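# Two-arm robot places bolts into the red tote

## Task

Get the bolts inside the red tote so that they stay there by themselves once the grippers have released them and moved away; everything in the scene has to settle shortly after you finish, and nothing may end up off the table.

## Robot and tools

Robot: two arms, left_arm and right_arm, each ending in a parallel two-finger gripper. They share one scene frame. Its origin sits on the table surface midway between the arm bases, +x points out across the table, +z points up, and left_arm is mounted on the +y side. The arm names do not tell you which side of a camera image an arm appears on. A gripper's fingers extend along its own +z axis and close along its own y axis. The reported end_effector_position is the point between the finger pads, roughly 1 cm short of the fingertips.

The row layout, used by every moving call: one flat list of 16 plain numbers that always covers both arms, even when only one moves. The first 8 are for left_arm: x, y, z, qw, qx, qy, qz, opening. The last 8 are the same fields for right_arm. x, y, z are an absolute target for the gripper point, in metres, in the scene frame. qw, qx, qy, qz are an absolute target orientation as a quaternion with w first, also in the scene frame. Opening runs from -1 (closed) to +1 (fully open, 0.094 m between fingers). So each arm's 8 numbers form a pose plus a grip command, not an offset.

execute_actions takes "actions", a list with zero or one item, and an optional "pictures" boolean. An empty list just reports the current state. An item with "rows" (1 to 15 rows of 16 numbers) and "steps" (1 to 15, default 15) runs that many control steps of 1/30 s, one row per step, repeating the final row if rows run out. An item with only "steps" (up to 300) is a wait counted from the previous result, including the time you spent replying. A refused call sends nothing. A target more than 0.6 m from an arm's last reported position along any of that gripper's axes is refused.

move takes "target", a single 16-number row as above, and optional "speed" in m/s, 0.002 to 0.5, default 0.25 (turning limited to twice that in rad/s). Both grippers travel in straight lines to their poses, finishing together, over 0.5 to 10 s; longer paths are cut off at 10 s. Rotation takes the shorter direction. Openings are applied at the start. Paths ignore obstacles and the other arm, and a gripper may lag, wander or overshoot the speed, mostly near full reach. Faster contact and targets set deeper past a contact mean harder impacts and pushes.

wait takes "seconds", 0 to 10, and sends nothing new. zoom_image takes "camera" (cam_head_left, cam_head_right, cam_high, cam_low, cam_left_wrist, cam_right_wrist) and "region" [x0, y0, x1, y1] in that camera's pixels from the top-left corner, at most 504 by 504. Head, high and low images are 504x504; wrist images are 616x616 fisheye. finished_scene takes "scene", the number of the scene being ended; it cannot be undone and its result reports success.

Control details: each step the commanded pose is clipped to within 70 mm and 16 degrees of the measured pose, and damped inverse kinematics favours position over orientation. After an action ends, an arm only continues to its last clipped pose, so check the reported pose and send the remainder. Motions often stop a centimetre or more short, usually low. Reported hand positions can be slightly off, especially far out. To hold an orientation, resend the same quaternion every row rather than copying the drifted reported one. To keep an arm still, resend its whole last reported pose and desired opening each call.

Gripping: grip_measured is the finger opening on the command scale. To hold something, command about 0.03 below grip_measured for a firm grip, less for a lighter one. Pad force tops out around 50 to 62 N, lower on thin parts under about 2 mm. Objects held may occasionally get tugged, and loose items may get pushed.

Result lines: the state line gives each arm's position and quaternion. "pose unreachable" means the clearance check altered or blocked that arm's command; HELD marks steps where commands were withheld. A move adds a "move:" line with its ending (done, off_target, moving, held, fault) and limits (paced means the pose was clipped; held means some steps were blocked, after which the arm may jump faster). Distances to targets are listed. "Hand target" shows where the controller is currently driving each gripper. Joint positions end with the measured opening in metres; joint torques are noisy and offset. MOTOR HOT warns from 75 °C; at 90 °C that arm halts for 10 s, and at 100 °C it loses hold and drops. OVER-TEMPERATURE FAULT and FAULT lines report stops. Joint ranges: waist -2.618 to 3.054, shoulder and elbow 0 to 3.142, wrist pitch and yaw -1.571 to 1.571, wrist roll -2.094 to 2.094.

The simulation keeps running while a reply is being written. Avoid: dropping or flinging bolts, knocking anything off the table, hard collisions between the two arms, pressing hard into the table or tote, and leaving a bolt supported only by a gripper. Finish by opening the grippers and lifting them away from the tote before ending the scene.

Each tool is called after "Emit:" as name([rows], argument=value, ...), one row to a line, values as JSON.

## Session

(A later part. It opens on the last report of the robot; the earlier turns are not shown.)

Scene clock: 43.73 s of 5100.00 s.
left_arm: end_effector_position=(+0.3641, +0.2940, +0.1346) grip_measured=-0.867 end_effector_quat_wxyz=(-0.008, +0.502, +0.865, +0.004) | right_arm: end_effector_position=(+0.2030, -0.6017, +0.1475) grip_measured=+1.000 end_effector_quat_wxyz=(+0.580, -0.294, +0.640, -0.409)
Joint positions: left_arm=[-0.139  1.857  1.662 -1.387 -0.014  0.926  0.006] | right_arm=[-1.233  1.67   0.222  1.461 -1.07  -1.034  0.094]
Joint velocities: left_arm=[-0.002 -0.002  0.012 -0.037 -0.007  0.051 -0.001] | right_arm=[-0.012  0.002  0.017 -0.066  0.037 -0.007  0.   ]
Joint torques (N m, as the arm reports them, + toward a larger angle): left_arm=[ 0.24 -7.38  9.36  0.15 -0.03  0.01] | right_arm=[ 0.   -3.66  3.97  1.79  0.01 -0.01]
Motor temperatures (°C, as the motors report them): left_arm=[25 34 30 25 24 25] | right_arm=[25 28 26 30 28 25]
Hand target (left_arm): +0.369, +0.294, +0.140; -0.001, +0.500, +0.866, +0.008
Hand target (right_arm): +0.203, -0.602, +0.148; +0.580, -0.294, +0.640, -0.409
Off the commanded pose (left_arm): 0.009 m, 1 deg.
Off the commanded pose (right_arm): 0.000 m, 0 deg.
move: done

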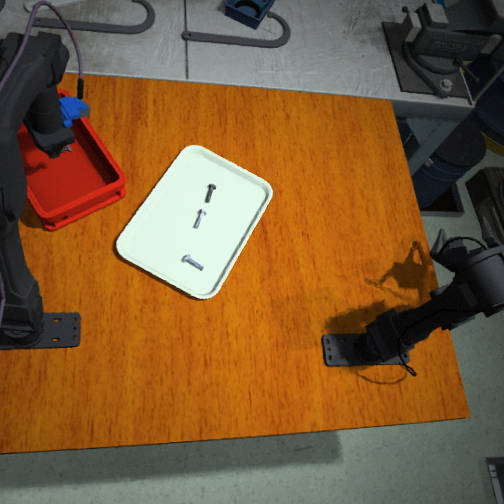

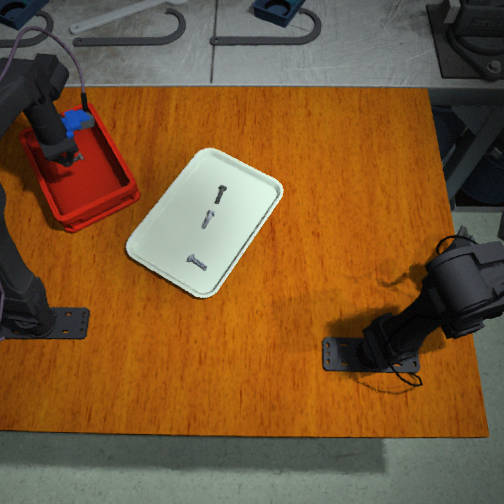

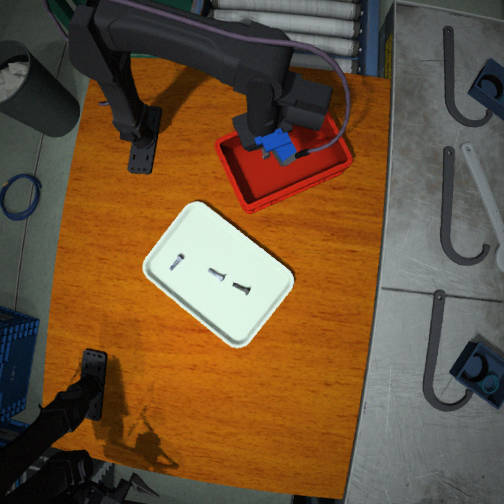

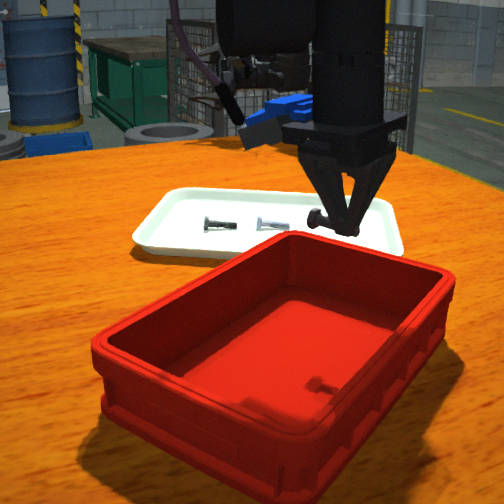

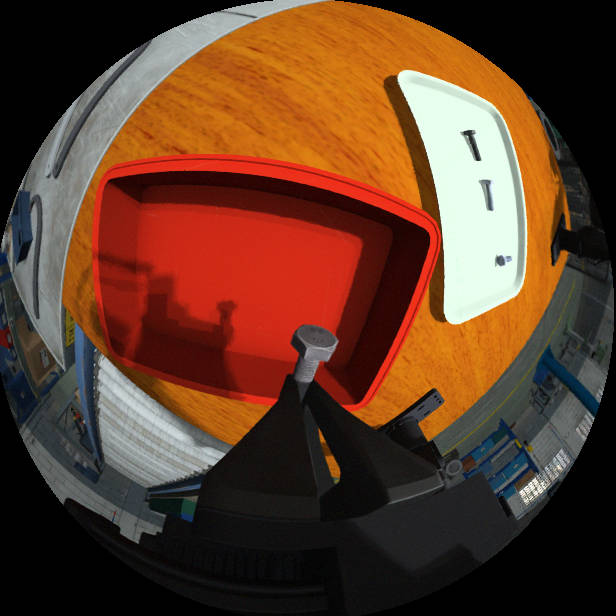

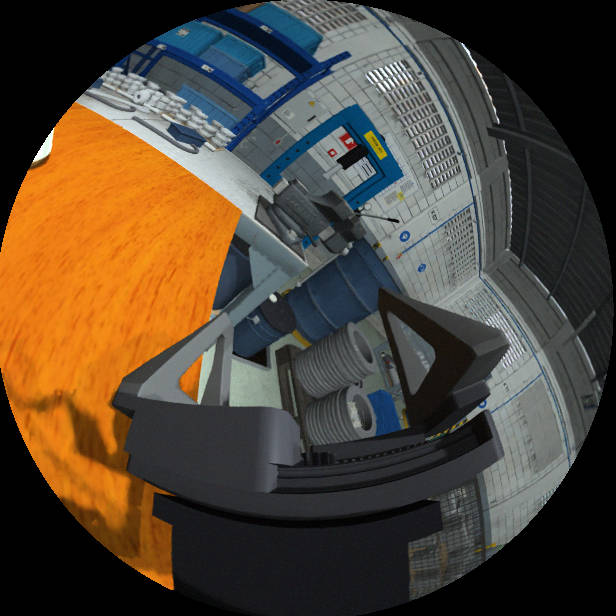

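Emit:
move(target=[0.375,0.285,0.028,0,0.5,0.866,0,-0.9,0.203,-0.6017,0.1475,0.58,-0.294,0.64,-0.409,1], speed=0.12)

Emit:
move(target=[0.375,0.285,0.028,0,0.5,0.866,0,-0.3,0.203,-0.6017,0.1475,0.58,-0.294,0.64,-0.409,1])

Emit:
move(target=[0.365,0.27,0.145,0,0.6,0.8,0,-0.3,0.203,-0.6017,0.1475,0.58,-0.294,0.64,-0.409,1])

Emit:
move(target=[0.22,0.09,0.135,0,0.8,0.6,0,-0.3,0.203,-0.6017,0.1475,0.58,-0.294,0.64,-0.409,1])

Emit:
move(target=[0.17,0.01,0.038,0,0.906,0.423,0,-0.3,0.203,-0.6017,0.1475,0.58,-0.294,0.64,-0.409,1], speed=0.18)

Scene clock: 52.80 s of 5100.00 s.
left_arm: end_effector_position=(+0.3736, +0.2908, +0.0299) grip_measured=-0.867 end_effector_quat_wxyz=(-0.008, +0.498, +0.867, +0.004) | right_arm: end_effector_position=(+0.2030, -0.6017, +0.1475) grip_measured=+1.000 end_effector_quat_wxyz=(+0.580, -0.294, +0.640, -0.409)
Joint positions: left_arm=[-0.144  1.956  1.372 -0.999 -0.013  0.912  0.006] | right_arm=[-1.233  1.67   0.222  1.461 -1.07  -1.034  0.094]
Joint velocities: left_arm=[ 0.007  0.017  0.002 -0.007  0.007  0.007 -0.001] | right_arm=[-0.002  0.012 -0.007 -0.066 -0.007 -0.022  0.   ]
Joint torques (N m, as the arm reports them, + toward a larger angle): left_arm=[-0.54 -8.2   5.87  0.39  0.08  0.  ] | right_arm=[ 0.03 -3.7   3.98  1.79 -0.02 -0.02]
Motor temperatures (°C, as the motors report them): left_arm=[25 34 31 25 24 25] | right_arm=[25 28 26 30 28 25]
Hand target (left_arm): +0.376, +0.285, +0.028; -0.000, +0.500, +0.866, -0.000
Hand target (right_arm): +0.203, -0.602, +0.148; +0.580, -0.294, +0.640, -0.409
Off the commanded pose (left_arm): 0.006 m, 1 deg.
Off the commanded pose (right_arm): 0.000 m, 0 deg.
After step 90, 4.57 s passed at rest.
move: done

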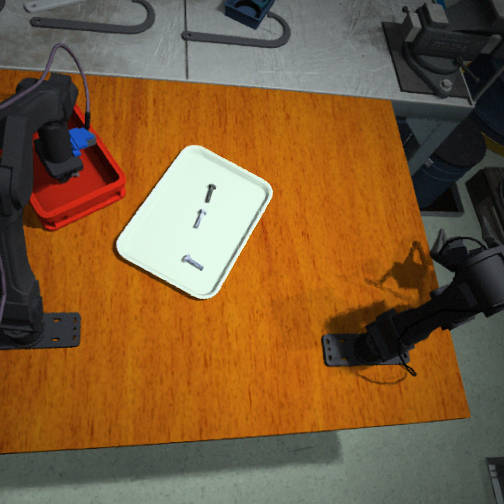

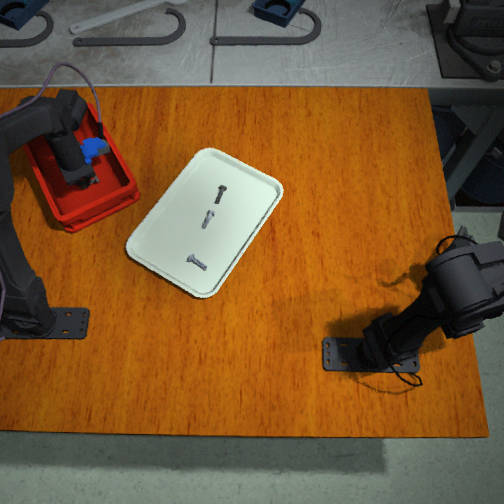

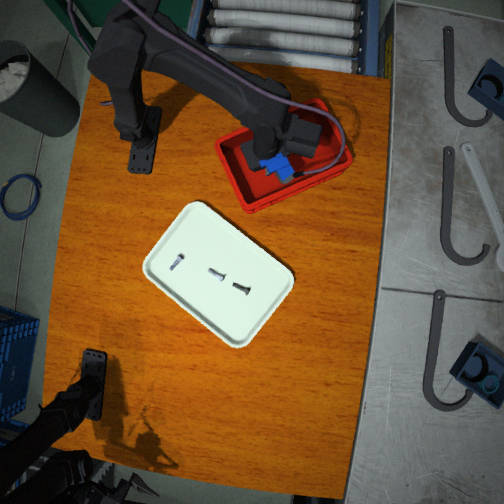

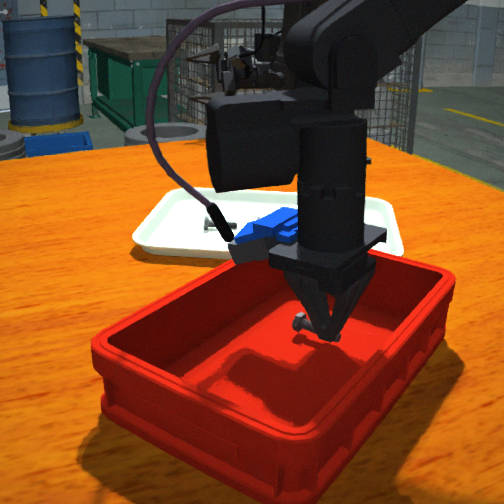

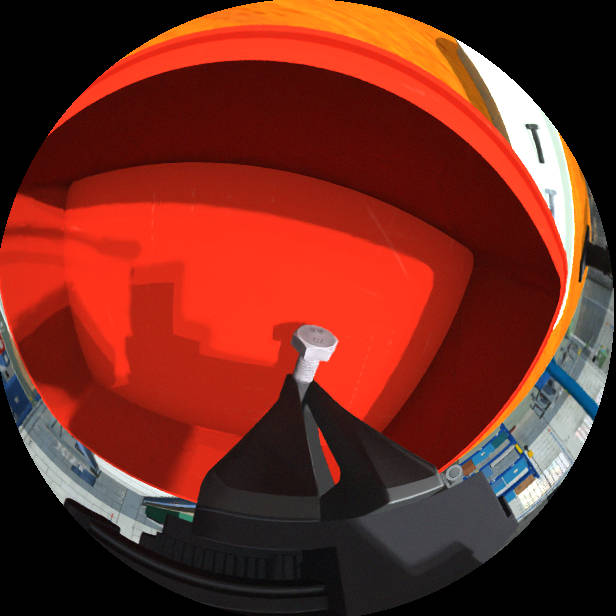

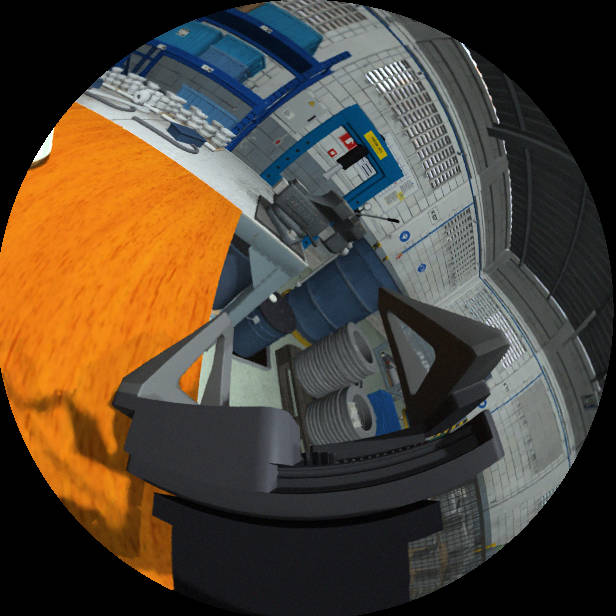

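Scene clock: 53.50 s of 5100.00 s.
left_arm: end_effector_position=(+0.3743, +0.2907, +0.0299) grip_measured=-0.303 end_effector_quat_wxyz=(-0.007, +0.498, +0.867, +0.004) | right_arm: end_effector_position=(+0.2030, -0.6017, +0.1475) grip_measured=+1.000 end_effector_quat_wxyz=(+0.580, -0.294, +0.640, -0.409)
Joint positions: left_arm=[-0.144  1.956  1.372 -0.997 -0.012  0.912  0.033] | right_arm=[-1.233  1.67   0.222  1.461 -1.07  -1.034  0.094]
Joint velocities: left_arm=[ 0.002  0.027  0.002  0.007 -0.022  0.022  0.   ] | right_arm=[-0.007  0.007 -0.027 -0.051  0.022  0.081  0.   ]
Joint torques (N m, as the arm reports them, + toward a larger angle): left_arm=[-0.42 -8.5   5.41  0.4   0.12 -0.05] | right_arm=[ 0.05 -3.59  3.9   1.78 -0.02 -0.01]
Motor temperatures (°C, as the motors report them): left_arm=[25 34 31 25 24 25] | right_arm=[25 28 26 30 28 25]
Hand target (left_arm): +0.375, +0.285, +0.028; -0.000, +0.500, +0.866, -0.000
Hand target (right_arm): +0.203, -0.602, +0.148; +0.580, -0.294, +0.640, -0.409
Off the commanded pose (left_arm): 0.006 m, 1 deg.
Off the commanded pose (right_arm): 0.000 m, 0 deg.
move: done

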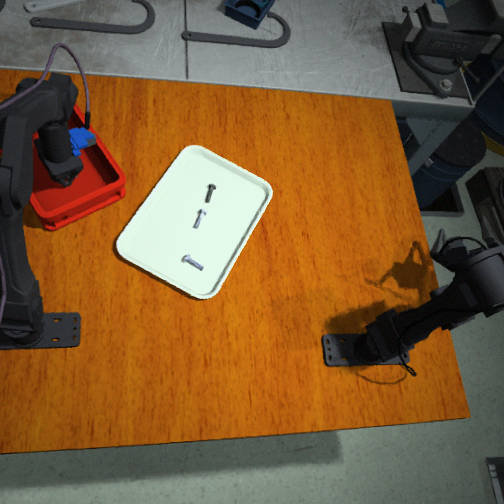

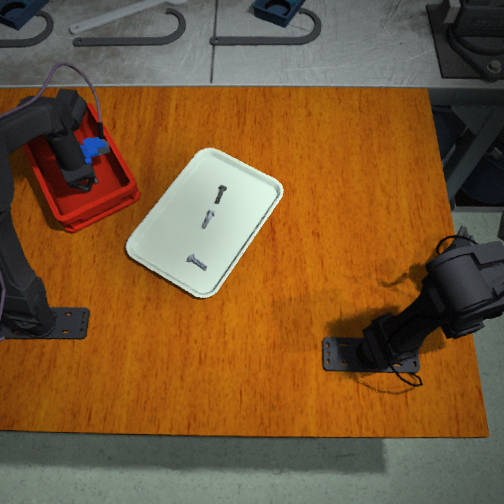

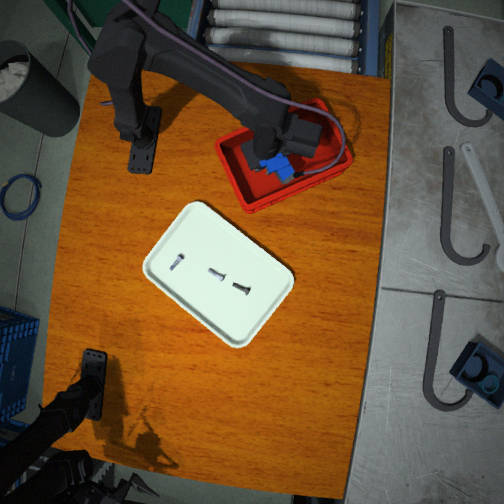

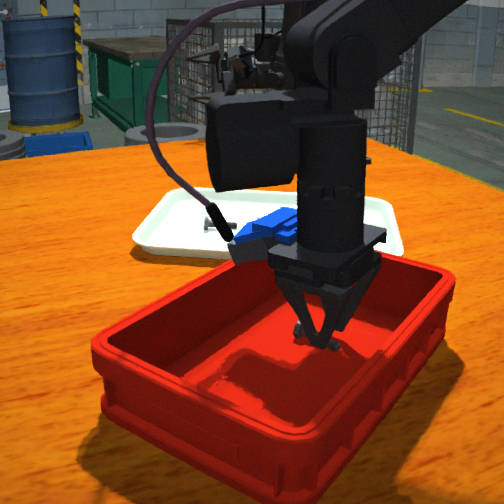

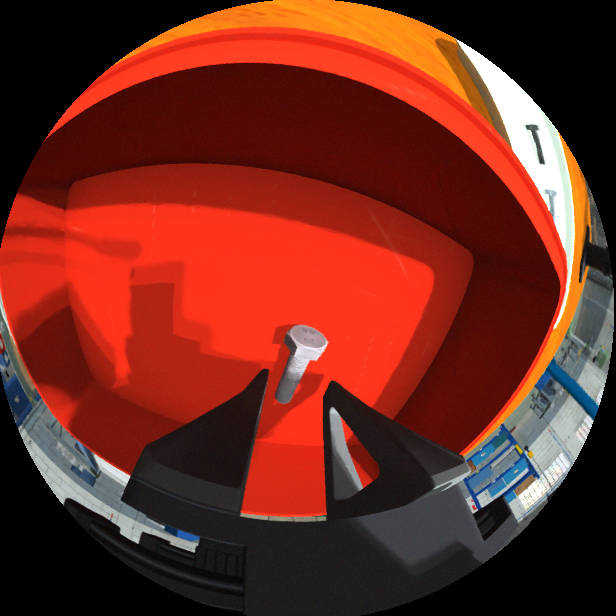

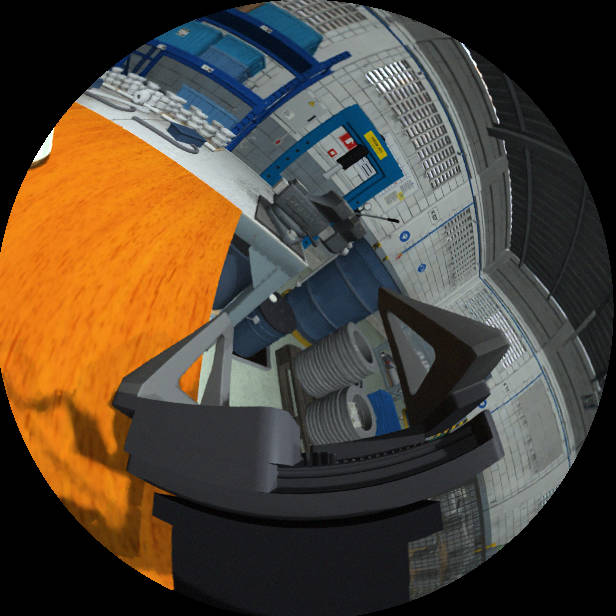

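Scene clock: 54.73 s of 5100.00 s.
left_arm: end_effector_position=(+0.3649, +0.2746, +0.1352) grip_measured=-0.303 end_effector_quat_wxyz=(-0.008, +0.595, +0.804, +0.002) | right_arm: end_effector_position=(+0.2030, -0.6017, +0.1475) grip_measured=+1.000 end_effector_quat_wxyz=(+0.580, -0.294, +0.640, -0.409)
Joint positions: left_arm=[-0.193  1.873  1.684 -1.395 -0.011  1.094  0.033] | right_arm=[-1.233  1.67   0.222  1.461 -1.07  -1.034  0.094]
Joint velocities: left_arm=[ 0.007 -0.017 -0.007 -0.051 -0.095  0.022  0.   ] | right_arm=[-0.012 -0.012 -0.007 -0.037 -0.022 -0.022  0.   ]
Joint torques (N m, as the arm reports them, + toward a larger angle): left_arm=[-0.46 -8.76  8.99 -0.02  0.03  0.06] | right_arm=[-0.02 -3.59  4.    1.79  0.    0.  ]
Motor temperatures (°C, as the motors report them): left_arm=[25 34 31 25 24 25] | right_arm=[25 28 26 30 28 25]
Hand target (left_arm): +0.364, +0.270, +0.145; +0.001, +0.600, +0.800, -0.000
Hand target (right_arm): +0.203, -0.602, +0.148; +0.580, -0.294, +0.640, -0.409
Off the commanded pose (left_arm): 0.011 m, 1 deg.
Off the commanded pose (right_arm): 0.000 m, 0 deg.
move: off_target (left_arm)

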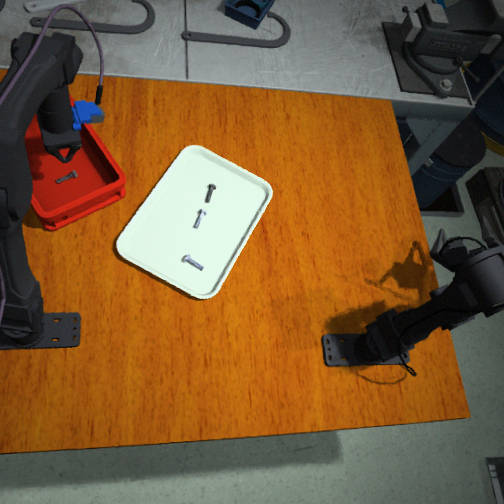

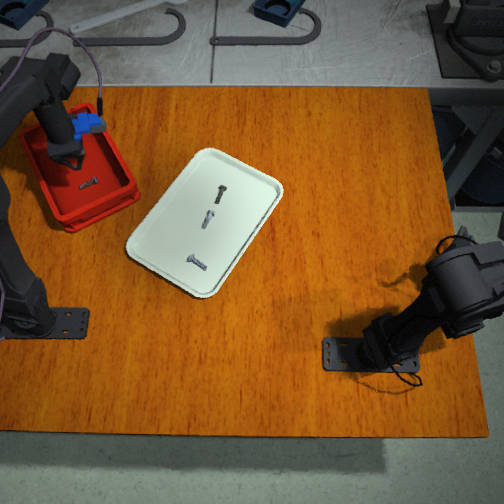

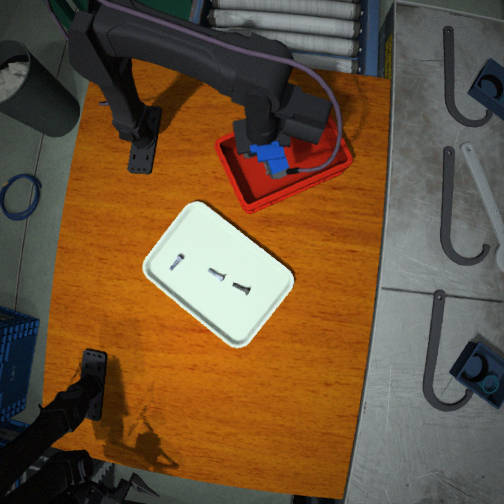

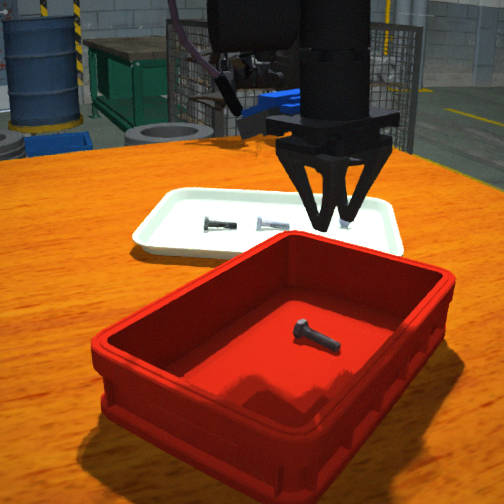

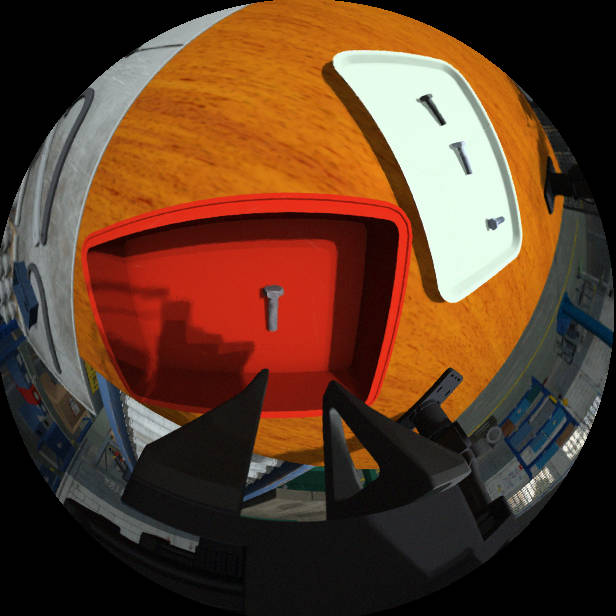

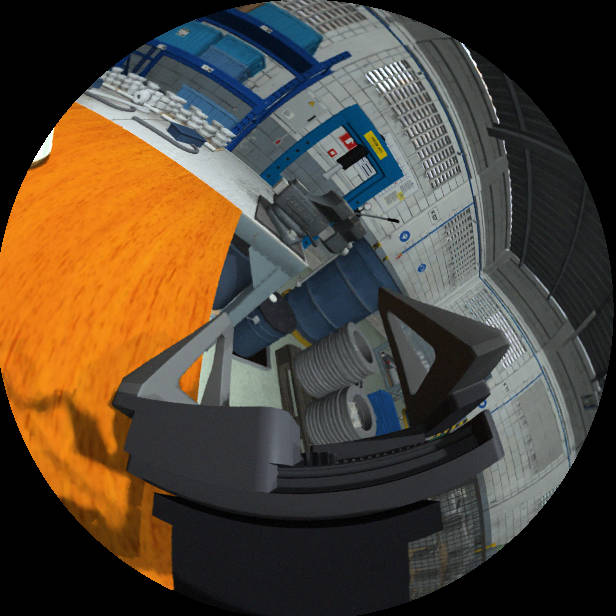

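Scene clock: 56.27 s of 5100.00 s.
left_arm: end_effector_position=(+0.2144, +0.0943, +0.1269) grip_measured=-0.302 end_effector_quat_wxyz=(-0.020, +0.803, +0.596, -0.005) | right_arm: end_effector_position=(+0.2030, -0.6017, +0.1475) grip_measured=+1.000 end_effector_quat_wxyz=(+0.580, -0.294, +0.640, -0.409)
Joint positions: left_arm=[-0.908  1.74   1.485 -1.356  0.008  0.97   0.033] | right_arm=[-1.233  1.67   0.222  1.461 -1.07  -1.034  0.094]
Joint velocities: left_arm=[-0.017  0.007 -0.007 -0.051 -0.037 -0.11   0.   ] | right_arm=[-0.002 -0.002  0.012  0.022  0.037 -0.007  0.   ]
Joint torques (N m, as the arm reports them, + toward a larger angle): left_arm=[ 0.3  -7.48  8.93  0.32  0.09 -0.01] | right_arm=[-0.03 -3.7   3.97  1.78 -0.01 -0.01]
Motor temperatures (°C, as the motors report them): left_arm=[25 34 31 25 24 25] | right_arm=[25 28 26 30 28 25]
Hand target (left_arm): +0.220, +0.087, +0.135; +0.004, +0.800, +0.600, -0.007
Hand target (right_arm): +0.203, -0.602, +0.148; +0.580, -0.294, +0.640, -0.409
Off the commanded pose (left_arm): 0.011 m, 2 deg.
Off the commanded pose (right_arm): 0.000 m, 0 deg.
move: off_target (left_arm)

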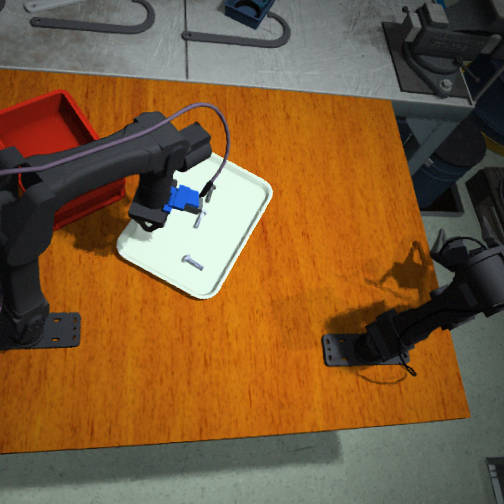

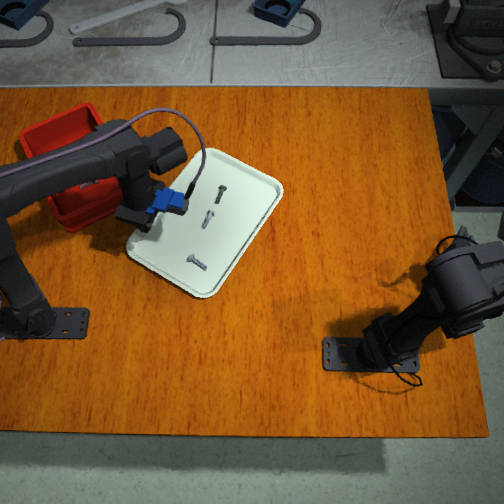

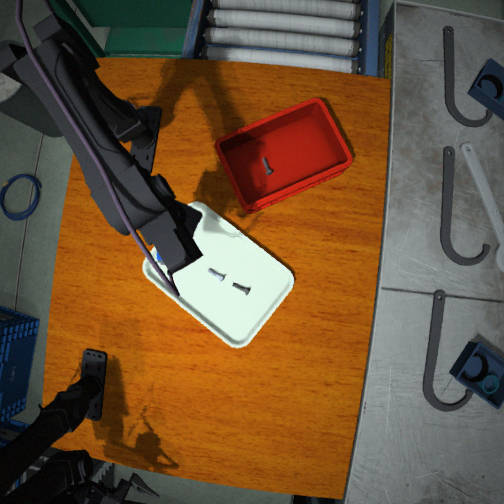

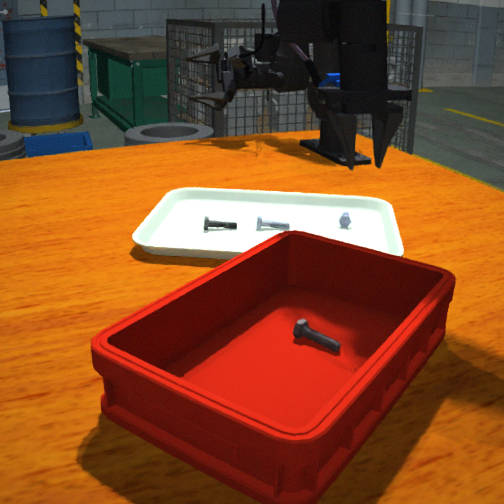

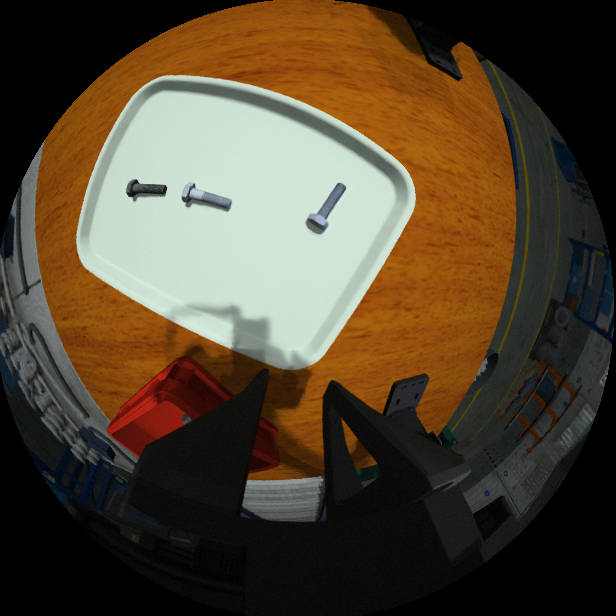

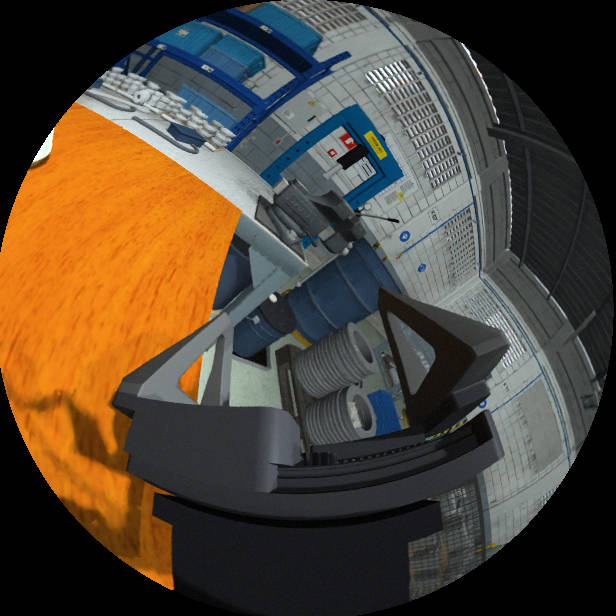

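Scene clock: 57.90 s of 5100.00 s.
left_arm: end_effector_position=(+0.1703, +0.0107, +0.0414) grip_measured=-0.302 end_effector_quat_wxyz=(-0.003, +0.904, +0.428, -0.004) | right_arm: end_effector_position=(+0.2030, -0.6017, +0.1475) grip_measured=+1.000 end_effector_quat_wxyz=(+0.580, -0.294, +0.640, -0.409)
Joint positions: left_arm=[-1.155  1.943  1.401 -1.036  0.008  1.116  0.033] | right_arm=[-1.233  1.67   0.222  1.461 -1.07  -1.034  0.094]
Joint velocities: left_arm=[-0.012  0.007  0.002  0.051 -0.022  0.051 -0.   ] | right_arm=[ 0.002 -0.002 -0.017  0.022 -0.066  0.007  0.   ]
Joint torques (N m, as the arm reports them, + toward a larger angle): left_arm=[-0.21 -7.93  5.75  0.35 -0.04  0.05] | right_arm=[-0.01 -3.68  3.92  1.78 -0.01  0.  ]
Motor temperatures (°C, as the motors report them): left_arm=[25 34 31 25 24 25] | right_arm=[25 28 26 30 28 25]
Hand target (left_arm): +0.170, +0.008, +0.038; +0.001, +0.906, +0.423, -0.003
Hand target (right_arm): +0.203, -0.602, +0.148; +0.580, -0.294, +0.640, -0.409
Off the commanded pose (left_arm): 0.003 m, 1 deg.
Off the commanded pose (right_arm): 0.000 m, 0 deg.
move: done

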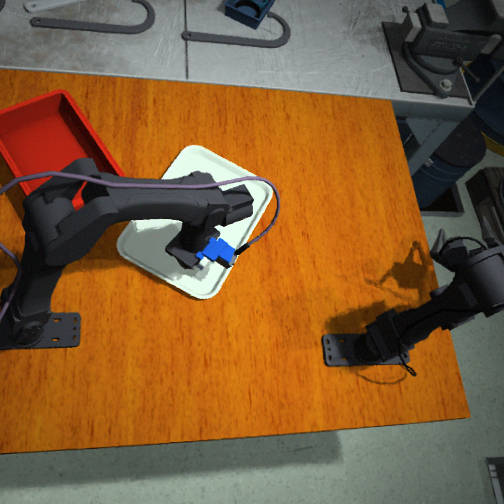

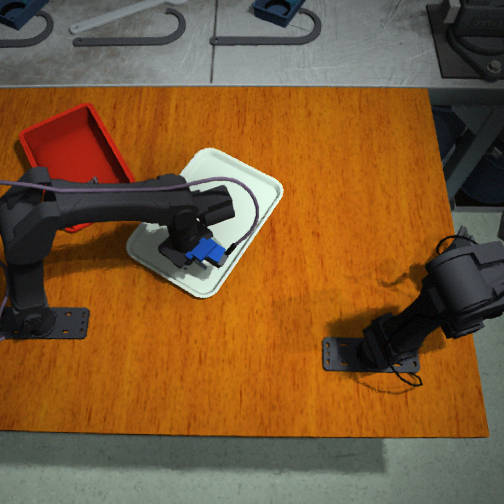

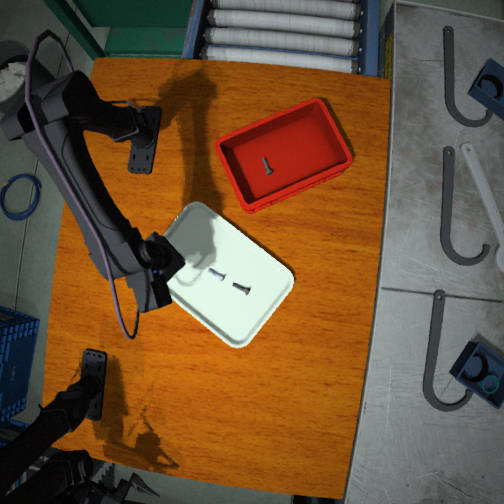

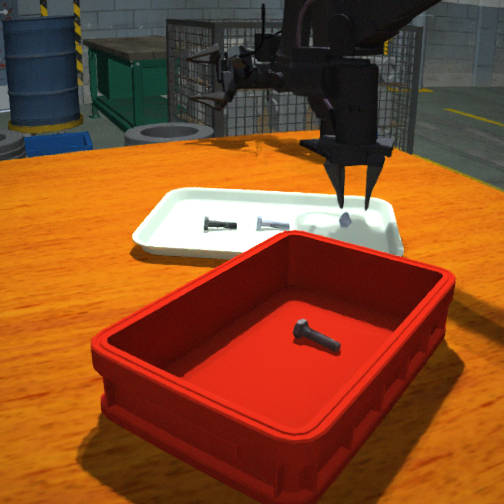

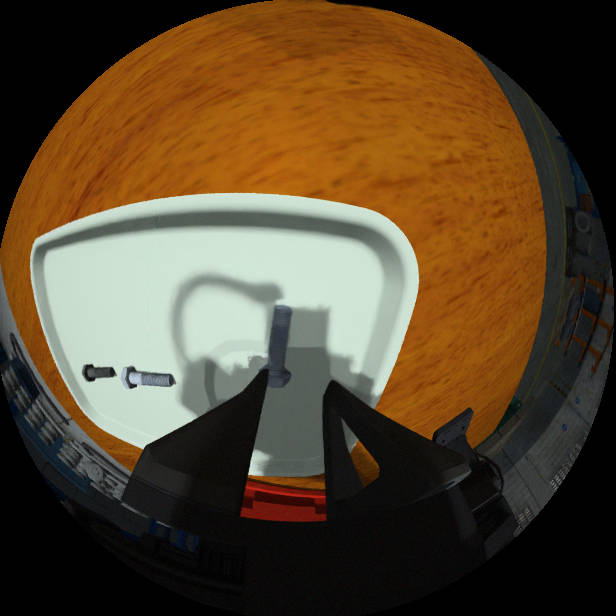

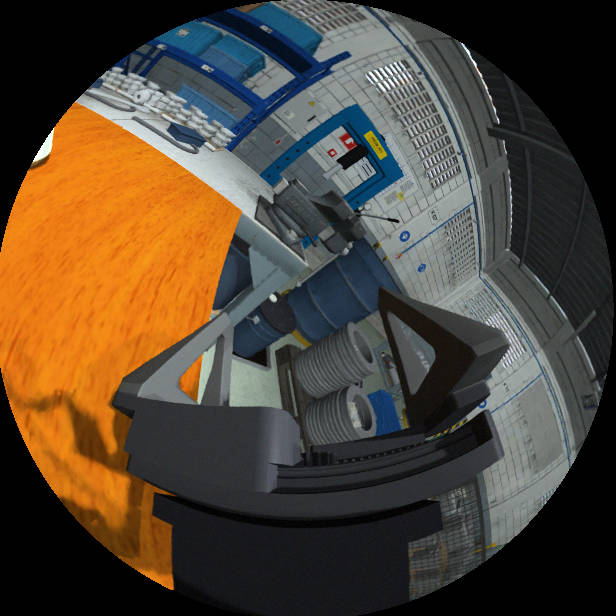

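Emit:
move(target=[0.174,-0.005,0.032,0,0.906,0.423,0,-0.3,0.203,-0.6017,0.1475,0.58,-0.294,0.64,-0.409,1], speed=0.04)

Emit:
move(target=[0.174,-0.005,0.012,0,0.906,0.423,0,-0.3,0.203,-0.6017,0.1475,0.58,-0.294,0.64,-0.409,1], speed=0.03)

Scene clock: 63.17 s of 5100.00 s.
left_arm: end_effector_position=(+0.1722, +0.0069, +0.0290) grip_measured=-0.302 end_effector_quat_wxyz=(-0.016, +0.904, +0.427, -0.004) | right_arm: end_effector_position=(+0.2030, -0.6017, +0.1475) grip_measured=+1.000 end_effector_quat_wxyz=(+0.580, -0.294, +0.640, -0.409)
Joint positions: left_arm=[-1.155  1.996  1.425 -1.032  0.007  1.117  0.033] | right_arm=[-1.233  1.67   0.222  1.461 -1.07  -1.034  0.094]
Joint velocities: left_arm=[-0.002 -0.012  0.007 -0.007  0.095  0.007 -0.   ] | right_arm=[ 0.002  0.012 -0.027  0.037 -0.037 -0.051  0.   ]
Joint torques (N m, as the arm reports them, + toward a larger angle): left_arm=[-0.75 -7.99  8.72  0.33 -0.08 -0.01] | right_arm=[ 0.   -3.65  3.9   1.77  0.   -0.01]
Motor temperatures (°C, as the motors report them): left_arm=[25 34 31 25 24 25] | right_arm=[25 28 26 30 28 25]
Hand target (left_arm): +0.174, -0.005, +0.032; -0.000, +0.906, +0.423, -0.000
Hand target (right_arm): +0.203, -0.602, +0.148; +0.580, -0.294, +0.640, -0.409
Off the commanded pose (left_arm): 0.012 m, 2 deg.
Off the commanded pose (right_arm): 0.000 m, 0 deg.
After step 90, 1.50 s passed at rest.
move: off_target (left_arm)

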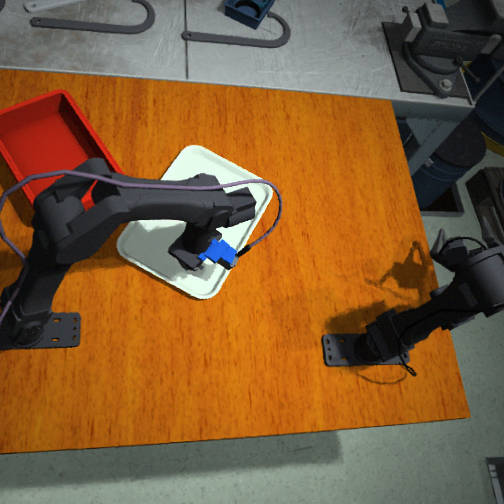

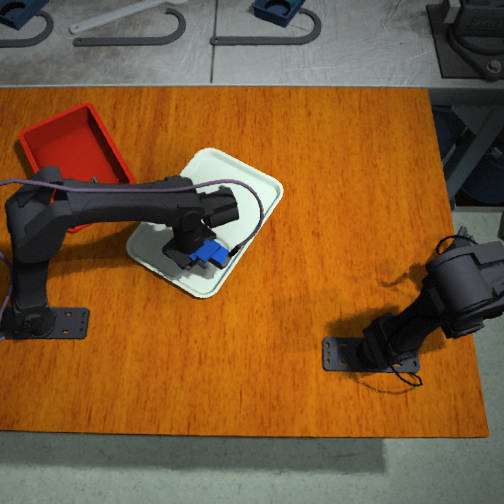

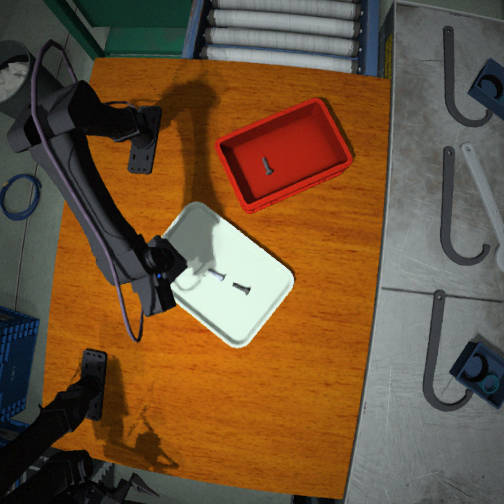

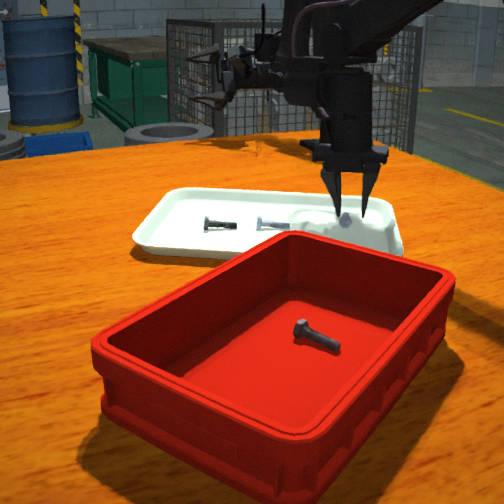

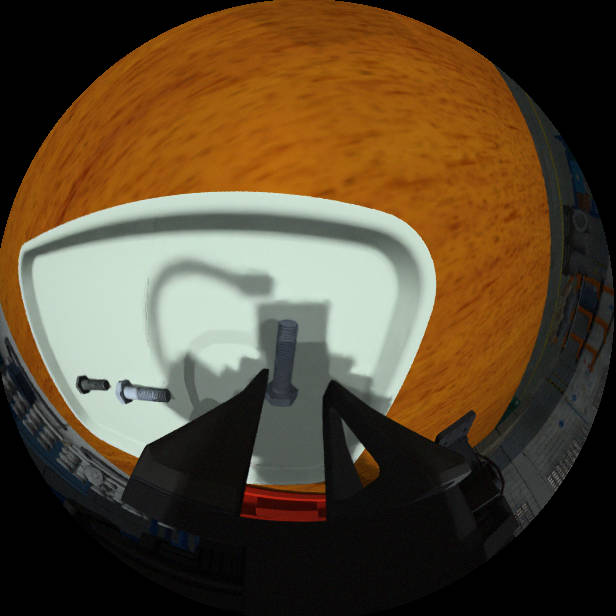

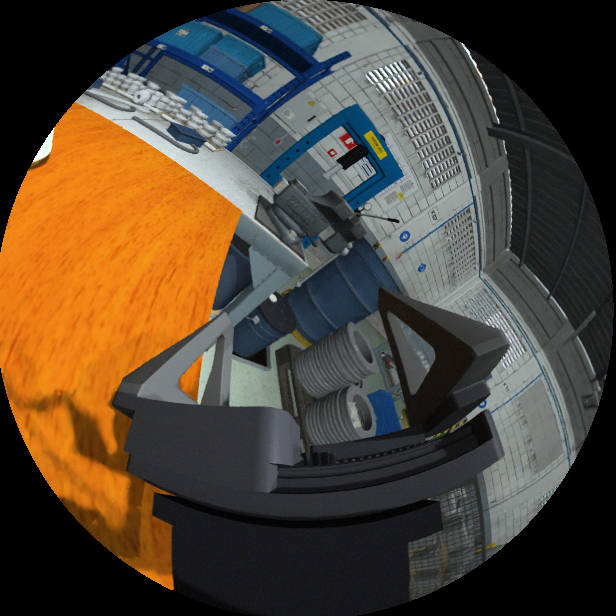

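Scene clock: 64.13 s of 5100.00 s.
left_arm: end_effector_position=(+0.1759, -0.0024, +0.0176) grip_measured=-0.302 end_effector_quat_wxyz=(-0.003, +0.905, +0.426, -0.003) | right_arm: end_effector_position=(+0.2030, -0.6017, +0.1475) grip_measured=+1.000 end_effector_quat_wxyz=(+0.580, -0.294, +0.640, -0.409)
Joint positions: left_arm=[-1.157  2.022  1.417 -0.97   0.006  1.117  0.033] | right_arm=[-1.233  1.67   0.222  1.461 -1.07  -1.034  0.094]
Joint velocities: left_arm=[ 0.022 -0.012 -0.007 -0.051 -0.022 -0.11   0.   ] | right_arm=[-0.007 -0.002 -0.002  0.007  0.037 -0.022  0.   ]
Joint torques (N m, as the arm reports them, + toward a larger angle): left_arm=[-0.54 -8.16  5.18  0.44 -0.04 -0.06] | right_arm=[ 0.03 -3.57  3.96  1.78 -0.03 -0.02]
Motor temperatures (°C, as the motors report them): left_arm=[25 34 31 25 24 25] | right_arm=[25 28 26 30 28 25]
Hand target (left_arm): +0.174, -0.005, +0.012; +0.000, +0.906, +0.423, -0.000
Hand target (right_arm): +0.203, -0.602, +0.148; +0.580, -0.294, +0.640, -0.409
Off the commanded pose (left_arm): 0.006 m, 1 deg.
Off the commanded pose (right_arm): 0.000 m, 0 deg.
move: done

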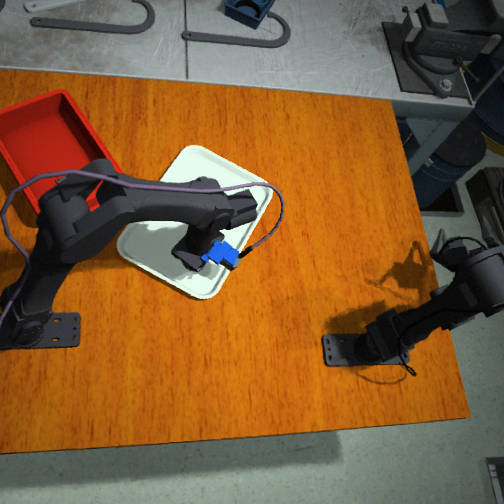

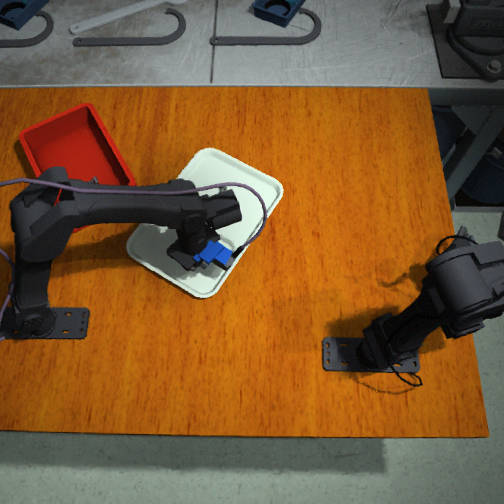

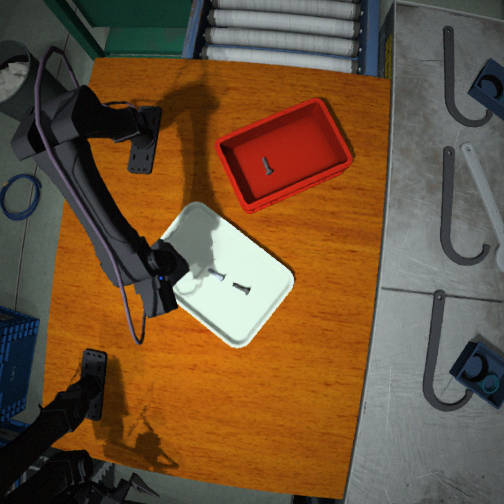

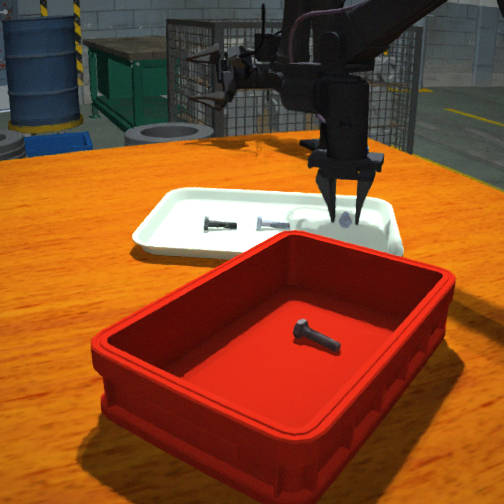

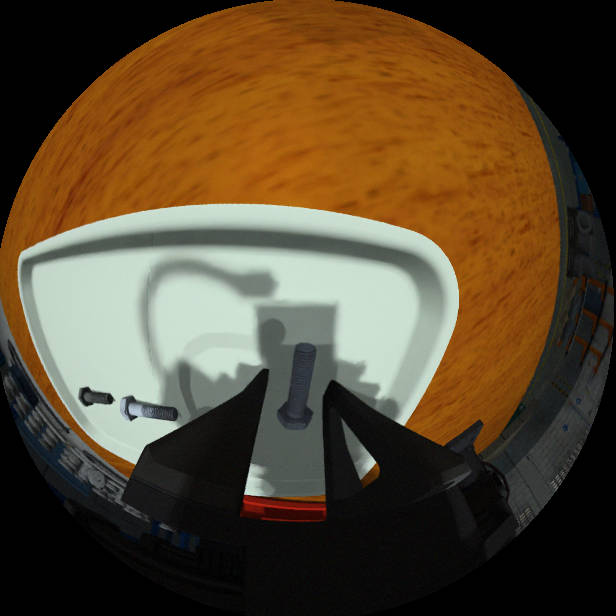

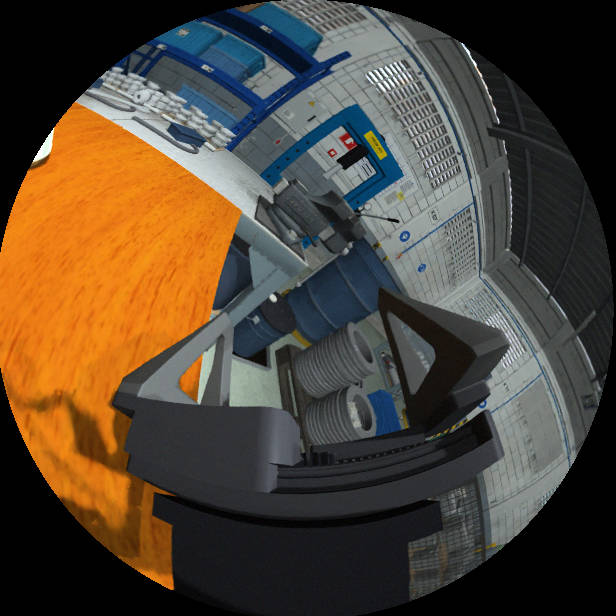

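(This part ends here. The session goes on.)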